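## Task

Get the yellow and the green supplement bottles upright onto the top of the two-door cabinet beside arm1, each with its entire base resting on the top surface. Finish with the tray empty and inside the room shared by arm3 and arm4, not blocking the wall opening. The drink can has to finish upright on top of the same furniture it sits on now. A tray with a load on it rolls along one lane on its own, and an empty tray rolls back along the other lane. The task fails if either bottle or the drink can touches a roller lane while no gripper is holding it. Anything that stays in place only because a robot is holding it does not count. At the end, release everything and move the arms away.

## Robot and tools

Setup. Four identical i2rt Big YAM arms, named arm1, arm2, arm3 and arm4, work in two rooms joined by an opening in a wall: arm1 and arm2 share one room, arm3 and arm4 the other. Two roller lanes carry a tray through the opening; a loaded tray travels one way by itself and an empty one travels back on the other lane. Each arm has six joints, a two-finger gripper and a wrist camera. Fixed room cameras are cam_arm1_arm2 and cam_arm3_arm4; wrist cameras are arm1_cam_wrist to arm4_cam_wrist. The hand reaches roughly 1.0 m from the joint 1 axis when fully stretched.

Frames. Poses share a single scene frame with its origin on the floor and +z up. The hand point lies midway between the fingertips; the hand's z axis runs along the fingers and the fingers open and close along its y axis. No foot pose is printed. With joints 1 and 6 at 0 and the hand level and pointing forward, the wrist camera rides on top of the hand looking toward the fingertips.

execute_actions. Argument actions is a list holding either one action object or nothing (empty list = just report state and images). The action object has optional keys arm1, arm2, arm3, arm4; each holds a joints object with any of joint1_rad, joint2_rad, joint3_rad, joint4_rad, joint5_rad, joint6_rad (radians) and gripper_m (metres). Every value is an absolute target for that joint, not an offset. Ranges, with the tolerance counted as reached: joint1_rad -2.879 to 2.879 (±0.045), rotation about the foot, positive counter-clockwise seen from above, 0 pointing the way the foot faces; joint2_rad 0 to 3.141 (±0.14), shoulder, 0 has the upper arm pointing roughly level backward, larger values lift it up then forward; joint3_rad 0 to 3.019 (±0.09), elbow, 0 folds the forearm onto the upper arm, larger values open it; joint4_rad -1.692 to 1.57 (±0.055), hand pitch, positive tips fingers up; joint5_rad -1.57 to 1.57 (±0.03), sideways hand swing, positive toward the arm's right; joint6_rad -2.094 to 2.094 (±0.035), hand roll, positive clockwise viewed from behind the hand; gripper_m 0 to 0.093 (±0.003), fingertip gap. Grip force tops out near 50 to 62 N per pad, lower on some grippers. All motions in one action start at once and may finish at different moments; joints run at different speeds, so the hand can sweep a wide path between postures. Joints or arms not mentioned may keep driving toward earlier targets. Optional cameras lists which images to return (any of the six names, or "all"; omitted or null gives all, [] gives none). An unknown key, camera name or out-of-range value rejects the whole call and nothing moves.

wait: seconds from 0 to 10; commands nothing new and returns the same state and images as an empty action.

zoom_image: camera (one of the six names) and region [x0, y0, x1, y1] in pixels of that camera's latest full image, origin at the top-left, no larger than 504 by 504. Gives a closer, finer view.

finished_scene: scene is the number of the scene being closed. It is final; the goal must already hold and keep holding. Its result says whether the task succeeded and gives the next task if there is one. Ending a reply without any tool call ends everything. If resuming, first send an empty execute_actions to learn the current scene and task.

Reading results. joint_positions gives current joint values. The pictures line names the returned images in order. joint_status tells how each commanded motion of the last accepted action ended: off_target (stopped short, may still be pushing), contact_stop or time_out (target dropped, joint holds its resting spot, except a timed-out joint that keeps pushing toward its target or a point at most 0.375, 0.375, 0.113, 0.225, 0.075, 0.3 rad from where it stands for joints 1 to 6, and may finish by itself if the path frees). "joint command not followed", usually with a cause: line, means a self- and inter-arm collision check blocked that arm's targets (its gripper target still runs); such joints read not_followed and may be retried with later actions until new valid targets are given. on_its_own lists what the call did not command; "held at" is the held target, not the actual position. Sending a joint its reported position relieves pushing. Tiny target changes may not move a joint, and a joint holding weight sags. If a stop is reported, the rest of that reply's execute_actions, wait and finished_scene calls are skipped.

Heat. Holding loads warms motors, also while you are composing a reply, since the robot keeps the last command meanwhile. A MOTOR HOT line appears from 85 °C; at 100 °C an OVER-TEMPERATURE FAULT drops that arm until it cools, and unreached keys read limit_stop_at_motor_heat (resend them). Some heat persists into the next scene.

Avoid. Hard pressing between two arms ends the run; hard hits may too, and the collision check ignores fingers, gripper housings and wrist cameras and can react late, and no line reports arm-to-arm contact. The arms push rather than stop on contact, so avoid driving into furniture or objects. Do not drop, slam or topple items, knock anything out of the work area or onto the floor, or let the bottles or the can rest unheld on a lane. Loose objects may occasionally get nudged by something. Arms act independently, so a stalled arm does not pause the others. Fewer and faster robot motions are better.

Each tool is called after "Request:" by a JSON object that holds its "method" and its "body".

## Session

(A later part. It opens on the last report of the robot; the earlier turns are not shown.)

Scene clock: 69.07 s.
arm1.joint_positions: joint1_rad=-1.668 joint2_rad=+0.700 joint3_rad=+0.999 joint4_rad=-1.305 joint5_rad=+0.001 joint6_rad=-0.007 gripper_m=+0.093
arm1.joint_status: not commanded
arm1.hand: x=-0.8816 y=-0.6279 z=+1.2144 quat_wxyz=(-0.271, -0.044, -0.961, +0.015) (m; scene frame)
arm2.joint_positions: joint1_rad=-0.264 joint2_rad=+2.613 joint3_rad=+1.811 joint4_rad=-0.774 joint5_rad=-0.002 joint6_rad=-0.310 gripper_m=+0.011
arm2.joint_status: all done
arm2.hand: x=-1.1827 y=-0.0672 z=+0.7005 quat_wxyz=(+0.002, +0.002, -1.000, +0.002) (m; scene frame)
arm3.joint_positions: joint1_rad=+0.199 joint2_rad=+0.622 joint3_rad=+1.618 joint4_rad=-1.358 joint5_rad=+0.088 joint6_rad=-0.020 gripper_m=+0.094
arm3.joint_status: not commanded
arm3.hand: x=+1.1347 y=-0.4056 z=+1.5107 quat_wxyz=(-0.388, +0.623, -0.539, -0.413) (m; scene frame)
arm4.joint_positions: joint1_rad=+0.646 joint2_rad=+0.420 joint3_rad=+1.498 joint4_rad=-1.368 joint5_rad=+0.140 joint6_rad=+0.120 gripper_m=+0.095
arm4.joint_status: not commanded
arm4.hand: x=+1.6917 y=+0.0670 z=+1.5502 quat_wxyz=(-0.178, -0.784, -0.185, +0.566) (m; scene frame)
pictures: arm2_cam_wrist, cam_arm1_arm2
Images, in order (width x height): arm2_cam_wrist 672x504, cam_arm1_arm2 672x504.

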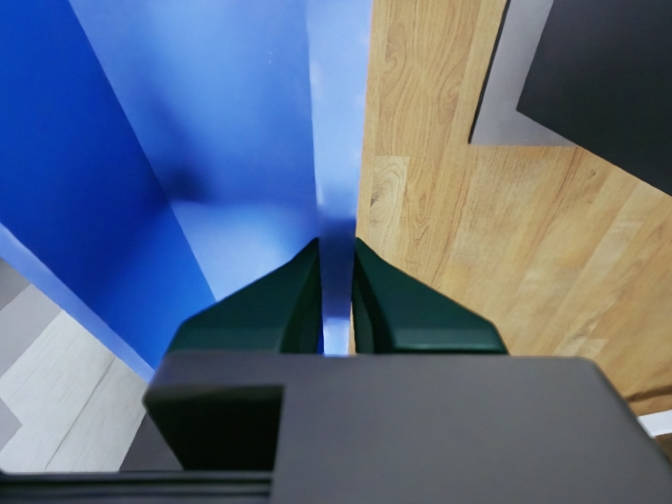

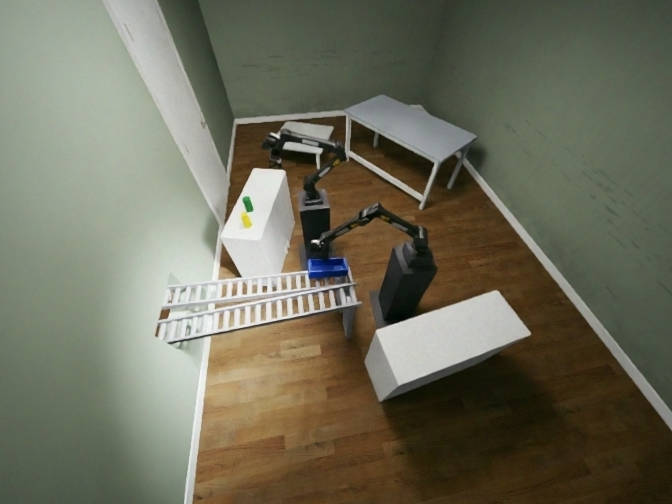

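Request:
{"method": "execute_actions", "body": {"actions": [{"arm2":{"joints":{"joint2_rad":2.27,"joint3_rad":1.74,"joint4_rad":-1.03}}}], "cameras": []}}

Request:
{"method": "execute_actions", "body": {"actions": [{"arm2":{"joints":{"joint1_rad":0.175,"joint6_rad":0.125,"joint2_rad":2.30,"joint3_rad":1.82,"joint4_rad":-1.075}}}], "cameras": ["arm2_cam_wrist","cam_arm1_arm2"]}}

Scene clock: 71.47 s.
arm1.joint_positions: joint1_rad=-1.668 joint2_rad=+0.700 joint3_rad=+0.999 joint4_rad=-1.305 joint5_rad=+0.001 joint6_rad=-0.007 gripper_m=+0.093
arm1.joint_status: not commanded
arm1.hand: x=-0.8816 y=-0.6279 z=+1.2144 quat_wxyz=(-0.271, -0.044, -0.961, +0.015) (m; scene frame)
arm2.joint_positions: joint1_rad=-0.264 joint2_rad=+2.296 joint3_rad=+1.724 joint4_rad=-1.014 joint5_rad=+0.000 joint6_rad=-0.311 gripper_m=+0.011
arm2.joint_status: all done
arm2.hand: x=-1.1888 y=-0.0644 z=+0.8738 quat_wxyz=(+0.008, +0.002, -1.000, +0.001) (m; scene frame)
arm3.joint_positions: joint1_rad=+0.199 joint2_rad=+0.622 joint3_rad=+1.618 joint4_rad=-1.358 joint5_rad=+0.088 joint6_rad=-0.020 gripper_m=+0.094
arm3.joint_status: not commanded
arm3.hand: x=+1.1347 y=-0.4056 z=+1.5107 quat_wxyz=(-0.388, +0.623, -0.539, -0.413) (m; scene frame)
arm4.joint_positions: joint1_rad=+0.646 joint2_rad=+0.420 joint3_rad=+1.498 joint4_rad=-1.368 joint5_rad=+0.140 joint6_rad=+0.120 gripper_m=+0.095
arm4.joint_status: not commanded
arm4.hand: x=+1.6917 y=+0.0670 z=+1.5502 quat_wxyz=(-0.178, -0.784, -0.185, +0.566) (m; scene frame)
pictures: none
No camera images: the call's "cameras" was empty. Leave "cameras" out to get every camera's image.

Scene clock: 73.23 s.
arm1.joint_positions: joint1_rad=-1.668 joint2_rad=+0.700 joint3_rad=+0.999 joint4_rad=-1.305 joint5_rad=+0.001 joint6_rad=-0.007 gripper_m=+0.093
arm1.joint_status: not commanded
arm1.hand: x=-0.8816 y=-0.6279 z=+1.2144 quat_wxyz=(-0.271, -0.044, -0.961, +0.015) (m; scene frame)
arm2.joint_positions: joint1_rad=+0.165 joint2_rad=+2.316 joint3_rad=+1.782 joint4_rad=-1.058 joint5_rad=+0.002 joint6_rad=+0.115 gripper_m=+0.011
arm2.joint_status: all done
arm2.hand: x=-1.1526 y=+0.2083 z=+0.8784 quat_wxyz=(+0.010, +0.004, -1.000, +0.006) (m; scene frame)
arm3.joint_positions: joint1_rad=+0.199 joint2_rad=+0.622 joint3_rad=+1.618 joint4_rad=-1.358 joint5_rad=+0.088 joint6_rad=-0.020 gripper_m=+0.094
arm3.joint_status: not commanded
arm3.hand: x=+1.1347 y=-0.4056 z=+1.5107 quat_wxyz=(-0.388, +0.623, -0.539, -0.413) (m; scene frame)
arm4.joint_positions: joint1_rad=+0.646 joint2_rad=+0.420 joint3_rad=+1.498 joint4_rad=-1.368 joint5_rad=+0.140 joint6_rad=+0.120 gripper_m=+0.095
arm4.joint_status: not commanded
arm4.hand: x=+1.6917 y=+0.0670 z=+1.5502 quat_wxyz=(-0.178, -0.784, -0.185, +0.566) (m; scene frame)
pictures: arm2_cam_wrist, cam_arm1_arm2
Images, in order (width x height): arm2_cam_wrist 672x504, cam_arm1_arm2 672x504.

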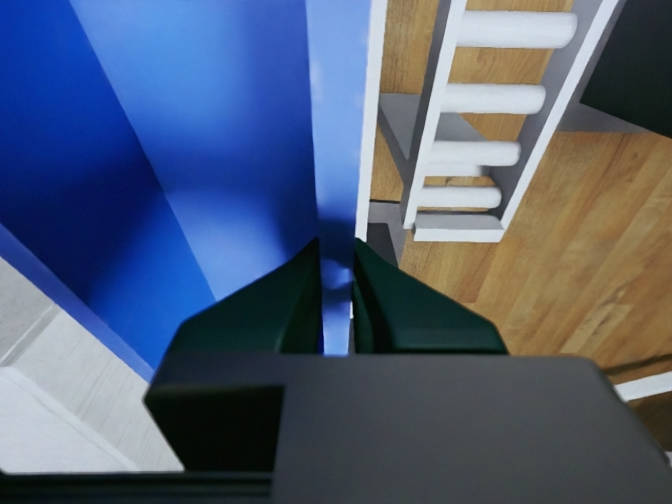

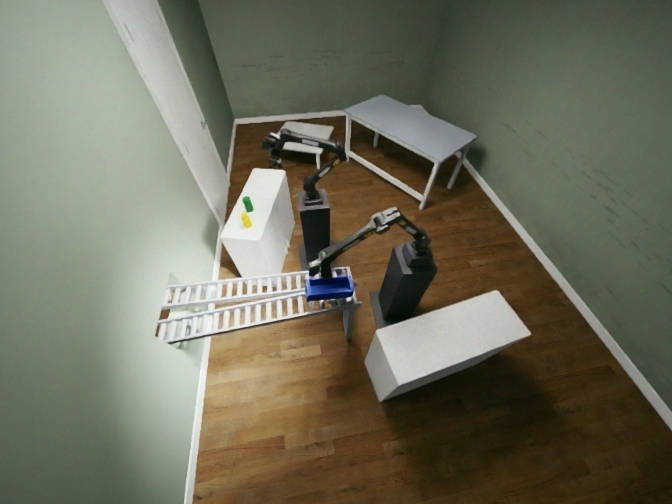

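Request:
{"method": "execute_actions", "body": {"actions": [{"arm2":{"joints":{"joint2_rad":2.455,"joint3_rad":1.87,"joint4_rad":-0.95}}}], "cameras": ["arm2_cam_wrist","cam_arm1_arm2"]}}

Scene clock: 75.20 s.
arm1.joint_positions: joint1_rad=-1.668 joint2_rad=+0.700 joint3_rad=+0.999 joint4_rad=-1.305 joint5_rad=+0.001 joint6_rad=-0.007 gripper_m=+0.093
arm1.joint_status: not commanded
arm1.hand: x=-0.8816 y=-0.6279 z=+1.2144 quat_wxyz=(-0.271, -0.044, -0.961, +0.015) (m; scene frame)
arm2.joint_positions: joint1_rad=+0.166 joint2_rad=+2.492 joint3_rad=+1.840 joint4_rad=-0.964 joint5_rad=-0.001 joint6_rad=+0.117 gripper_m=+0.011
arm2.joint_status: all done
arm2.hand: x=-1.1473 y=+0.2091 z=+0.7845 quat_wxyz=(+0.022, +0.003, -1.000, +0.006) (m; scene frame)
arm3.joint_positions: joint1_rad=+0.199 joint2_rad=+0.622 joint3_rad=+1.618 joint4_rad=-1.358 joint5_rad=+0.088 joint6_rad=-0.020 gripper_m=+0.094
arm3.joint_status: not commanded
arm3.hand: x=+1.1347 y=-0.4056 z=+1.5107 quat_wxyz=(-0.388, +0.623, -0.539, -0.413) (m; scene frame)
arm4.joint_positions: joint1_rad=+0.646 joint2_rad=+0.420 joint3_rad=+1.498 joint4_rad=-1.368 joint5_rad=+0.140 joint6_rad=+0.120 gripper_m=+0.095
arm4.joint_status: not commanded
arm4.hand: x=+1.6917 y=+0.0670 z=+1.5502 quat_wxyz=(-0.178, -0.784, -0.185, +0.566) (m; scene frame)
pictures: arm2_cam_wrist, cam_arm1_arm2
Images, in order (width x height): arm2_cam_wrist 672x504, cam_arm1_arm2 672x504.

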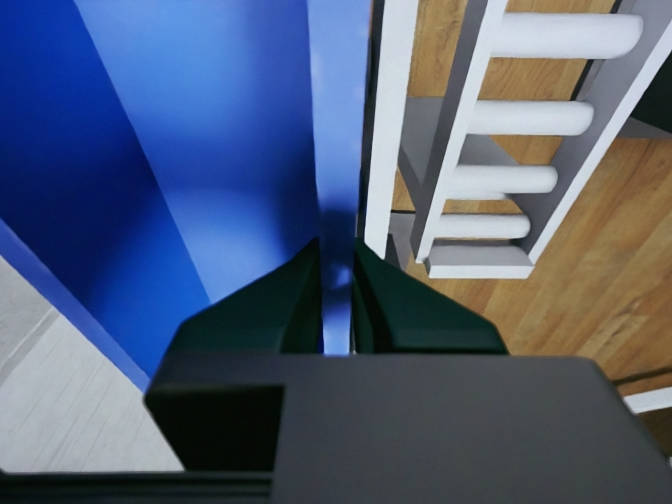

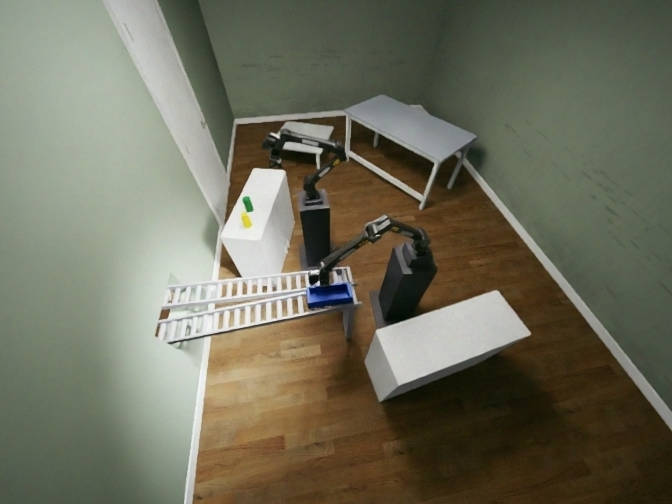

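Request:
{"method": "execute_actions", "body": {"actions": [{"arm2":{"joints":{"joint1_rad":0.14,"joint2_rad":2.515,"joint3_rad":1.84,"joint4_rad":-0.92}}}], "cameras": ["arm2_cam_wrist","cam_arm1_arm2"]}}

Scene clock: 76.43 s.
arm1.joint_positions: joint1_rad=-1.668 joint2_rad=+0.700 joint3_rad=+0.999 joint4_rad=-1.305 joint5_rad=+0.001 joint6_rad=-0.007 gripper_m=+0.093
arm1.joint_status: not commanded
arm1.hand: x=-0.8816 y=-0.6279 z=+1.2144 quat_wxyz=(-0.271, -0.044, -0.961, +0.015) (m; scene frame)
arm2.joint_positions: joint1_rad=+0.156 joint2_rad=+2.510 joint3_rad=+1.836 joint4_rad=-0.943 joint5_rad=-0.008 joint6_rad=+0.121 gripper_m=+0.011
arm2.joint_status: all done
arm2.hand: x=-1.1499 y=+0.2034 z=+0.7710 quat_wxyz=(+0.024, -0.004, -1.000, +0.002) (m; scene frame)
arm3.joint_positions: joint1_rad=+0.199 joint2_rad=+0.622 joint3_rad=+1.618 joint4_rad=-1.358 joint5_rad=+0.088 joint6_rad=-0.020 gripper_m=+0.094
arm3.joint_status: not commanded
arm3.hand: x=+1.1347 y=-0.4056 z=+1.5107 quat_wxyz=(-0.388, +0.623, -0.539, -0.413) (m; scene frame)
arm4.joint_positions: joint1_rad=+0.646 joint2_rad=+0.420 joint3_rad=+1.498 joint4_rad=-1.368 joint5_rad=+0.140 joint6_rad=+0.120 gripper_m=+0.095
arm4.joint_status: not commanded
arm4.hand: x=+1.6917 y=+0.0670 z=+1.5502 quat_wxyz=(-0.178, -0.784, -0.185, +0.566) (m; scene frame)
pictures: arm2_cam_wrist, cam_arm1_arm2
Images, in order (width x height): arm2_cam_wrist 672x504, cam_arm1_arm2 672x504.

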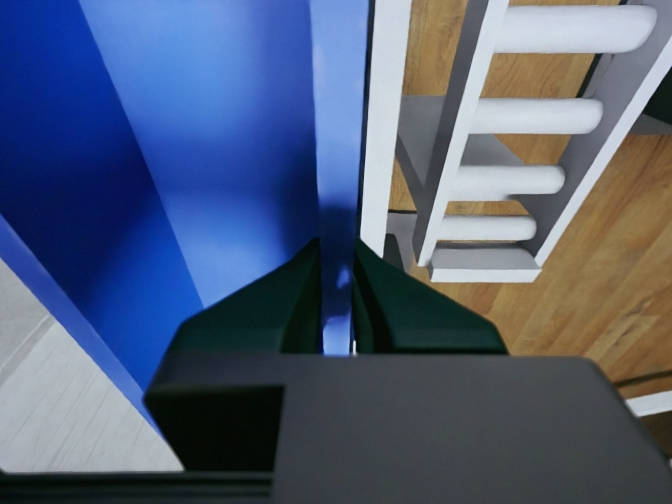

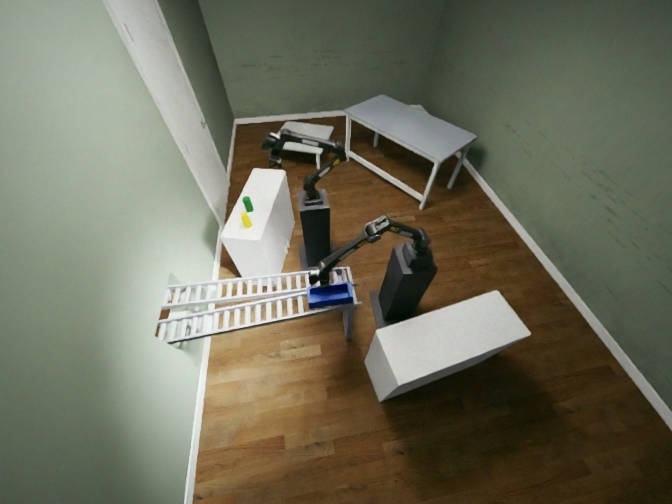

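Snug to the rail. Lower a little more.

Request:
{"method": "execute_actions", "body": {"actions": [{"arm2":{"joints":{"joint2_rad":2.545,"joint3_rad":1.835,"joint4_rad":-0.89}}}], "cameras": ["arm2_cam_wrist","cam_arm1_arm2"]}}

Scene clock: 78.87 s.
arm1.joint_positions: joint1_rad=-1.668 joint2_rad=+0.700 joint3_rad=+0.999 joint4_rad=-1.305 joint5_rad=+0.001 joint6_rad=-0.007 gripper_m=+0.093
arm1.joint_status: not commanded
arm1.hand: x=-0.8816 y=-0.6279 z=+1.2144 quat_wxyz=(-0.271, -0.044, -0.961, +0.015) (m; scene frame)
arm2.joint_positions: joint1_rad=+0.154 joint2_rad=+2.531 joint3_rad=+1.834 joint4_rad=-0.909 joint5_rad=-0.008 joint6_rad=+0.122 gripper_m=+0.011
arm2.joint_status: all done
arm2.hand: x=-1.1486 y=+0.2023 z=+0.7571 quat_wxyz=(+0.018, -0.006, -1.000, +0.001) (m; scene frame)
arm3.joint_positions: joint1_rad=+0.199 joint2_rad=+0.622 joint3_rad=+1.618 joint4_rad=-1.358 joint5_rad=+0.088 joint6_rad=-0.020 gripper_m=+0.094
arm3.joint_status: not commanded
arm3.hand: x=+1.1347 y=-0.4056 z=+1.5107 quat_wxyz=(-0.388, +0.623, -0.539, -0.413) (m; scene frame)
arm4.joint_positions: joint1_rad=+0.646 joint2_rad=+0.420 joint3_rad=+1.498 joint4_rad=-1.368 joint5_rad=+0.140 joint6_rad=+0.120 gripper_m=+0.095
arm4.joint_status: not commanded
arm4.hand: x=+1.6917 y=+0.0670 z=+1.5502 quat_wxyz=(-0.178, -0.784, -0.185, +0.566) (m; scene frame)
pictures: arm2_cam_wrist, cam_arm1_arm2
Images, in order (width x height): arm2_cam_wrist 672x504, cam_arm1_arm2 672x504.

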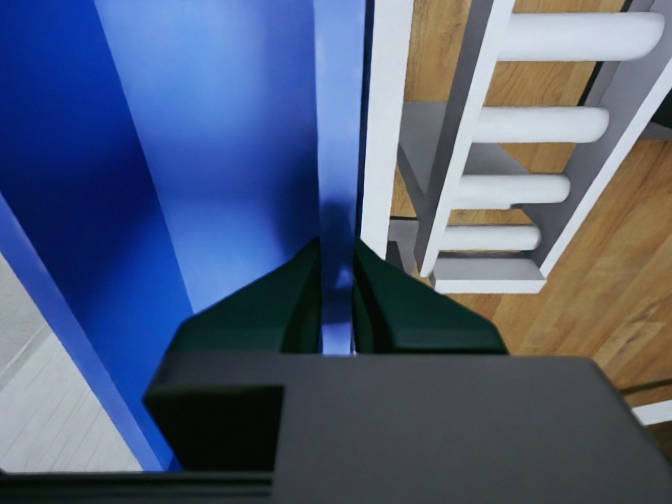

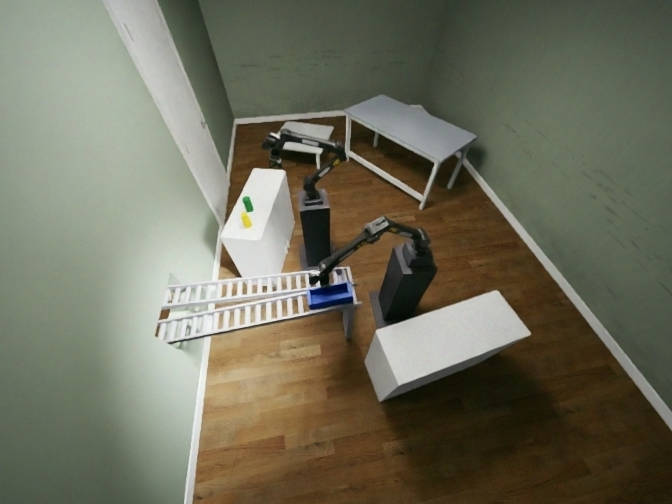

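The tray appears to be levelling out, so it's probably seated. Release.

Request:
{"method": "execute_actions", "body": {"actions": [{"arm2":{"joints":{"joint2_rad":2.531,"gripper_m":0.035}}}], "cameras": ["arm2_cam_wrist"]}}

Request:
{"method": "execute_actions", "body": {"actions": [{"arm2":{"joints":{"joint2_rad":2.25,"joint3_rad":1.75,"joint4_rad":-1.06}}}], "cameras": ["cam_arm1_arm2"]}}

Request:
{"method": "execute_actions", "body": {"actions": [{"arm2":{"joints":{"joint2_rad":0.8,"joint3_rad":1.0,"joint4_rad":-1.0}}}], "cameras": ["cam_arm1_arm2","cam_arm3_arm4"]}}

Scene clock: 80.03 s.
arm1.joint_positions: joint1_rad=-1.668 joint2_rad=+0.700 joint3_rad=+0.999 joint4_rad=-1.305 joint5_rad=+0.001 joint6_rad=-0.007 gripper_m=+0.093
arm1.joint_status: not commanded
arm1.hand: x=-0.8816 y=-0.6279 z=+1.2144 quat_wxyz=(-0.271, -0.044, -0.961, +0.015) (m; scene frame)
arm2.joint_positions: joint1_rad=+0.153 joint2_rad=+2.531 joint3_rad=+1.832 joint4_rad=-0.907 joint5_rad=-0.004 joint6_rad=+0.122 gripper_m=+0.035
arm2.joint_status: all done
arm2.hand: x=-1.1490 y=+0.2008 z=+0.7564 quat_wxyz=(+0.018, -0.006, -1.000, +0.003) (m; scene frame)
arm3.joint_positions: joint1_rad=+0.199 joint2_rad=+0.622 joint3_rad=+1.618 joint4_rad=-1.358 joint5_rad=+0.088 joint6_rad=-0.020 gripper_m=+0.094
arm3.joint_status: not commanded
arm3.hand: x=+1.1347 y=-0.4056 z=+1.5107 quat_wxyz=(-0.388, +0.623, -0.539, -0.413) (m; scene frame)
arm4.joint_positions: joint1_rad=+0.646 joint2_rad=+0.420 joint3_rad=+1.498 joint4_rad=-1.368 joint5_rad=+0.140 joint6_rad=+0.120 gripper_m=+0.095
arm4.joint_status: not commanded
arm4.hand: x=+1.6917 y=+0.0670 z=+1.5502 quat_wxyz=(-0.178, -0.784, -0.185, +0.566) (m; scene frame)
pictures: arm2_cam_wrist
Images, in order (width x height): arm2_cam_wrist 672x504.

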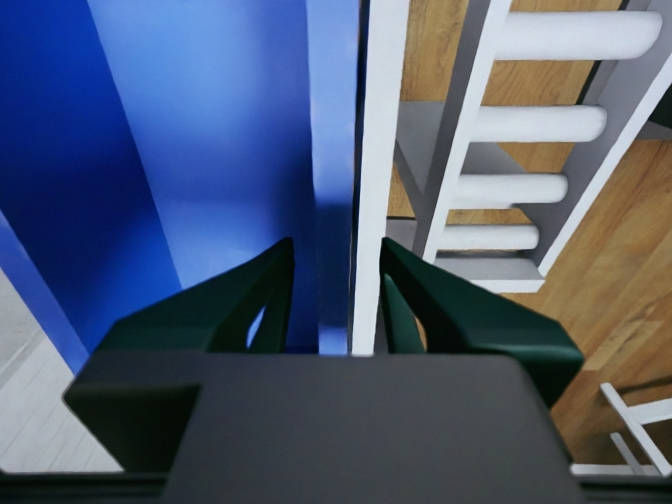

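Scene clock: 81.43 s.
arm1.joint_positions: joint1_rad=-1.668 joint2_rad=+0.700 joint3_rad=+0.999 joint4_rad=-1.305 joint5_rad=+0.001 joint6_rad=-0.007 gripper_m=+0.093
arm1.joint_status: not commanded
arm1.hand: x=-0.8816 y=-0.6279 z=+1.2144 quat_wxyz=(-0.271, -0.044, -0.961, +0.015) (m; scene frame)
arm2.joint_positions: joint1_rad=+0.153 joint2_rad=+2.256 joint3_rad=+1.738 joint4_rad=-1.044 joint5_rad=-0.004 joint6_rad=+0.122 gripper_m=+0.035
arm2.joint_status: all done
arm2.hand: x=-1.1557 y=+0.2010 z=+0.9018 quat_wxyz=(-0.004, -0.006, -1.000, +0.001) (m; scene frame)
arm3.joint_positions: joint1_rad=+0.199 joint2_rad=+0.622 joint3_rad=+1.618 joint4_rad=-1.358 joint5_rad=+0.088 joint6_rad=-0.020 gripper_m=+0.094
arm3.joint_status: not commanded
arm3.hand: x=+1.1347 y=-0.4056 z=+1.5107 quat_wxyz=(-0.388, +0.623, -0.539, -0.413) (m; scene frame)
arm4.joint_positions: joint1_rad=+0.646 joint2_rad=+0.420 joint3_rad=+1.498 joint4_rad=-1.368 joint5_rad=+0.140 joint6_rad=+0.120 gripper_m=+0.095
arm4.joint_status: not commanded
arm4.hand: x=+1.6917 y=+0.0670 z=+1.5502 quat_wxyz=(-0.178, -0.784, -0.185, +0.566) (m; scene frame)
pictures: cam_arm1_arm2
Images, in order (width x height): cam_arm1_arm2 672x504.

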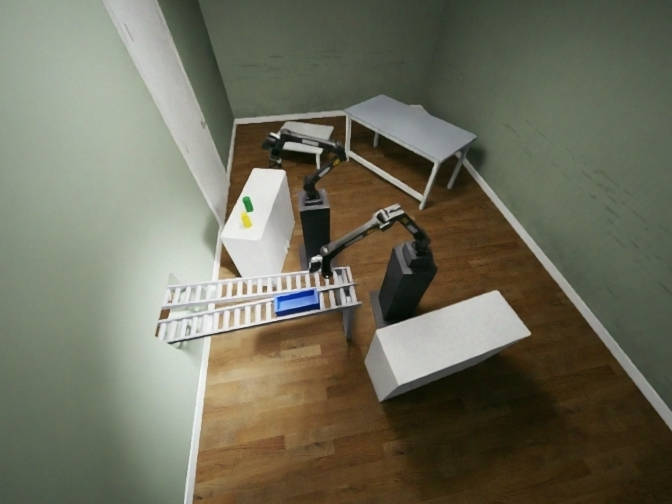

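Scene clock: 83.37 s.
arm1.joint_positions: joint1_rad=-1.668 joint2_rad=+0.700 joint3_rad=+0.999 joint4_rad=-1.305 joint5_rad=+0.001 joint6_rad=-0.007 gripper_m=+0.093
arm1.joint_status: not commanded
arm1.hand: x=-0.8816 y=-0.6279 z=+1.2144 quat_wxyz=(-0.271, -0.044, -0.961, +0.015) (m; scene frame)
arm2.joint_positions: joint1_rad=+0.153 joint2_rad=+0.796 joint3_rad=+0.995 joint4_rad=-1.009 joint5_rad=-0.004 joint6_rad=+0.122 gripper_m=+0.035
arm2.joint_status: all done
arm2.hand: x=-1.4528 y=+0.1709 z=+1.3022 quat_wxyz=(-0.369, -0.004, -0.929, -0.042) (m; scene frame)
arm3.joint_positions: joint1_rad=+0.199 joint2_rad=+0.622 joint3_rad=+1.618 joint4_rad=-1.358 joint5_rad=+0.088 joint6_rad=-0.020 gripper_m=+0.094
arm3.joint_status: not commanded
arm3.hand: x=+1.1347 y=-0.4056 z=+1.5107 quat_wxyz=(-0.388, +0.623, -0.539, -0.413) (m; scene frame)
arm4.joint_positions: joint1_rad=+0.646 joint2_rad=+0.420 joint3_rad=+1.498 joint4_rad=-1.368 joint5_rad=+0.140 joint6_rad=+0.120 gripper_m=+0.095
arm4.joint_status: not commanded
arm4.hand: x=+1.6917 y=+0.0670 z=+1.5502 quat_wxyz=(-0.178, -0.784, -0.185, +0.566) (m; scene frame)
pictures: cam_arm1_arm2, cam_arm3_arm4
Images, in order (width x height): cam_arm1_arm2 672x504, cam_arm3_arm4 672x504.

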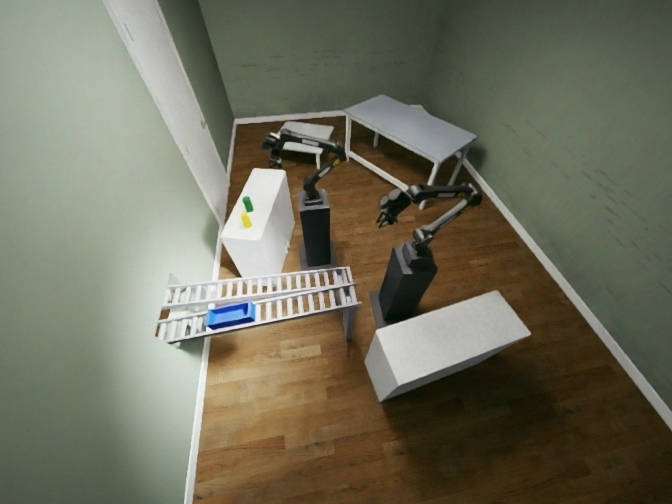

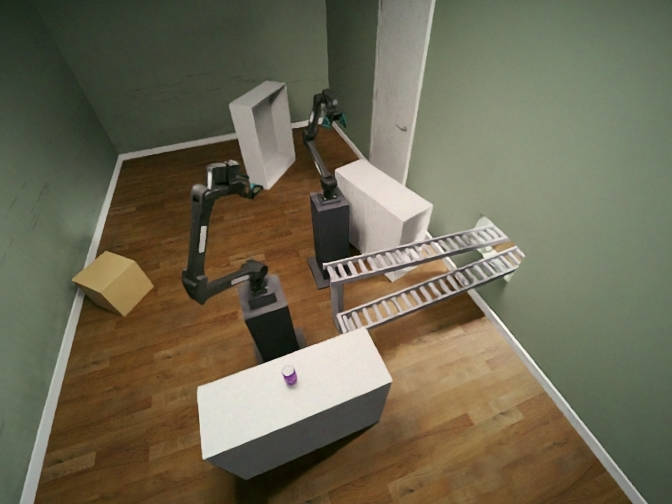

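Request:
{"method": "wait", "body": {"seconds": 6}}

Scene clock: 89.57 s.
arm1.joint_positions: joint1_rad=-1.668 joint2_rad=+0.700 joint3_rad=+0.999 joint4_rad=-1.305 joint5_rad=+0.001 joint6_rad=-0.007 gripper_m=+0.093
arm1.joint_status: not commanded
arm1.hand: x=-0.8816 y=-0.6279 z=+1.2144 quat_wxyz=(-0.271, -0.044, -0.961, +0.015) (m; scene frame)
arm2.joint_positions: joint1_rad=+0.153 joint2_rad=+0.796 joint3_rad=+0.995 joint4_rad=-1.009 joint5_rad=-0.004 joint6_rad=+0.122 gripper_m=+0.035
arm2.joint_status: all done
arm2.hand: x=-1.4528 y=+0.1709 z=+1.3022 quat_wxyz=(-0.369, -0.004, -0.929, -0.042) (m; scene frame)
arm3.joint_positions: joint1_rad=+0.199 joint2_rad=+0.622 joint3_rad=+1.618 joint4_rad=-1.358 joint5_rad=+0.088 joint6_rad=-0.020 gripper_m=+0.094
arm3.joint_status: not commanded
arm3.hand: x=+1.1347 y=-0.4056 z=+1.5107 quat_wxyz=(-0.388, +0.623, -0.539, -0.413) (m; scene frame)
arm4.joint_positions: joint1_rad=+0.646 joint2_rad=+0.420 joint3_rad=+1.498 joint4_rad=-1.368 joint5_rad=+0.140 joint6_rad=+0.120 gripper_m=+0.095
arm4.joint_status: not commanded
arm4.hand: x=+1.6917 y=+0.0670 z=+1.5502 quat_wxyz=(-0.178, -0.784, -0.185, +0.566) (m; scene frame)
wait: 6.00 s; at rest by 0.07 s
pictures: arm1_cam_wrist, arm2_cam_wrist, arm3_cam_wrist, arm4_cam_wrist, cam_arm1_arm2, cam_arm3_arm4
Images, in order (width x height): arm1_cam_wrist 672x504, arm2_cam_wrist 672x504, arm3_cam_wrist 672x504, arm4_cam_wrist 672x504, cam_arm1_arm2 672x504, cam_arm3_arm4 672x504.

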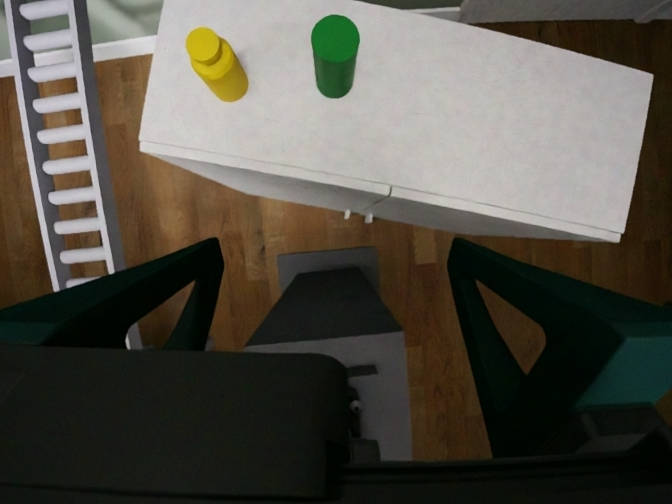

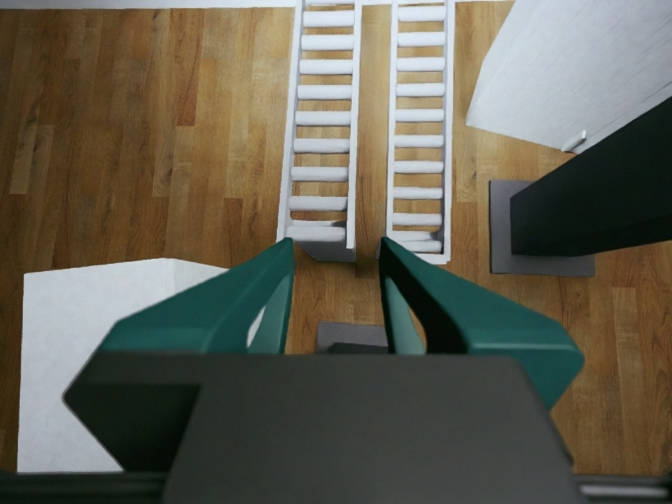

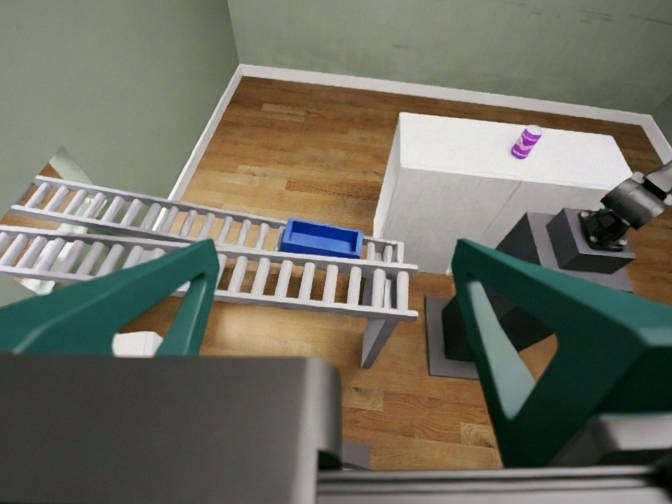

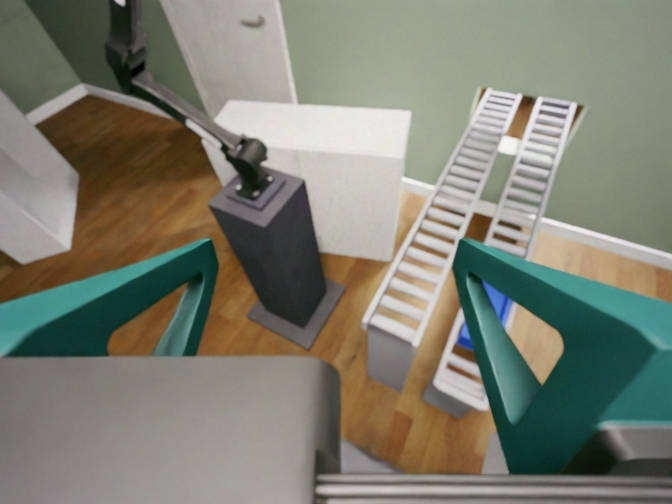

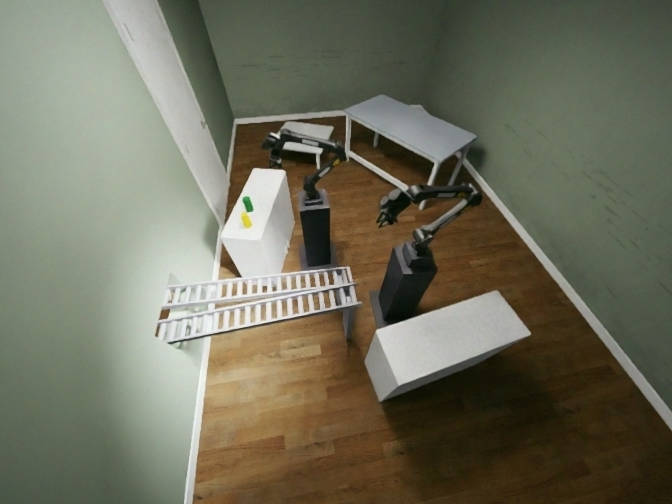

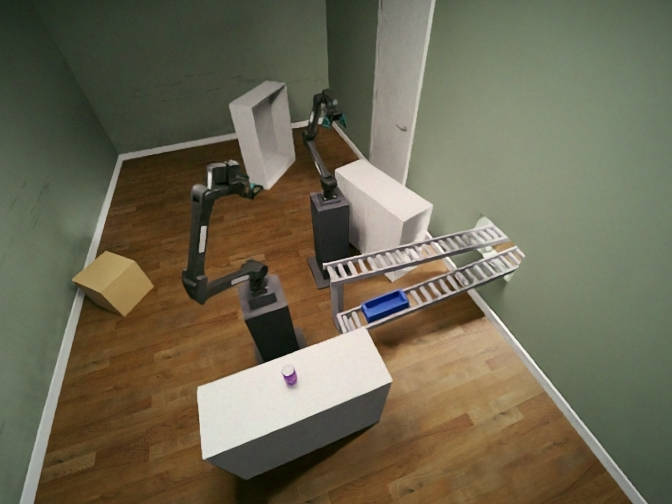

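The tray is well inside the room of arm3 and arm4.

Request:
{"method": "finished_scene", "body": {"scene": 2}}

The scene is finished: the task was done.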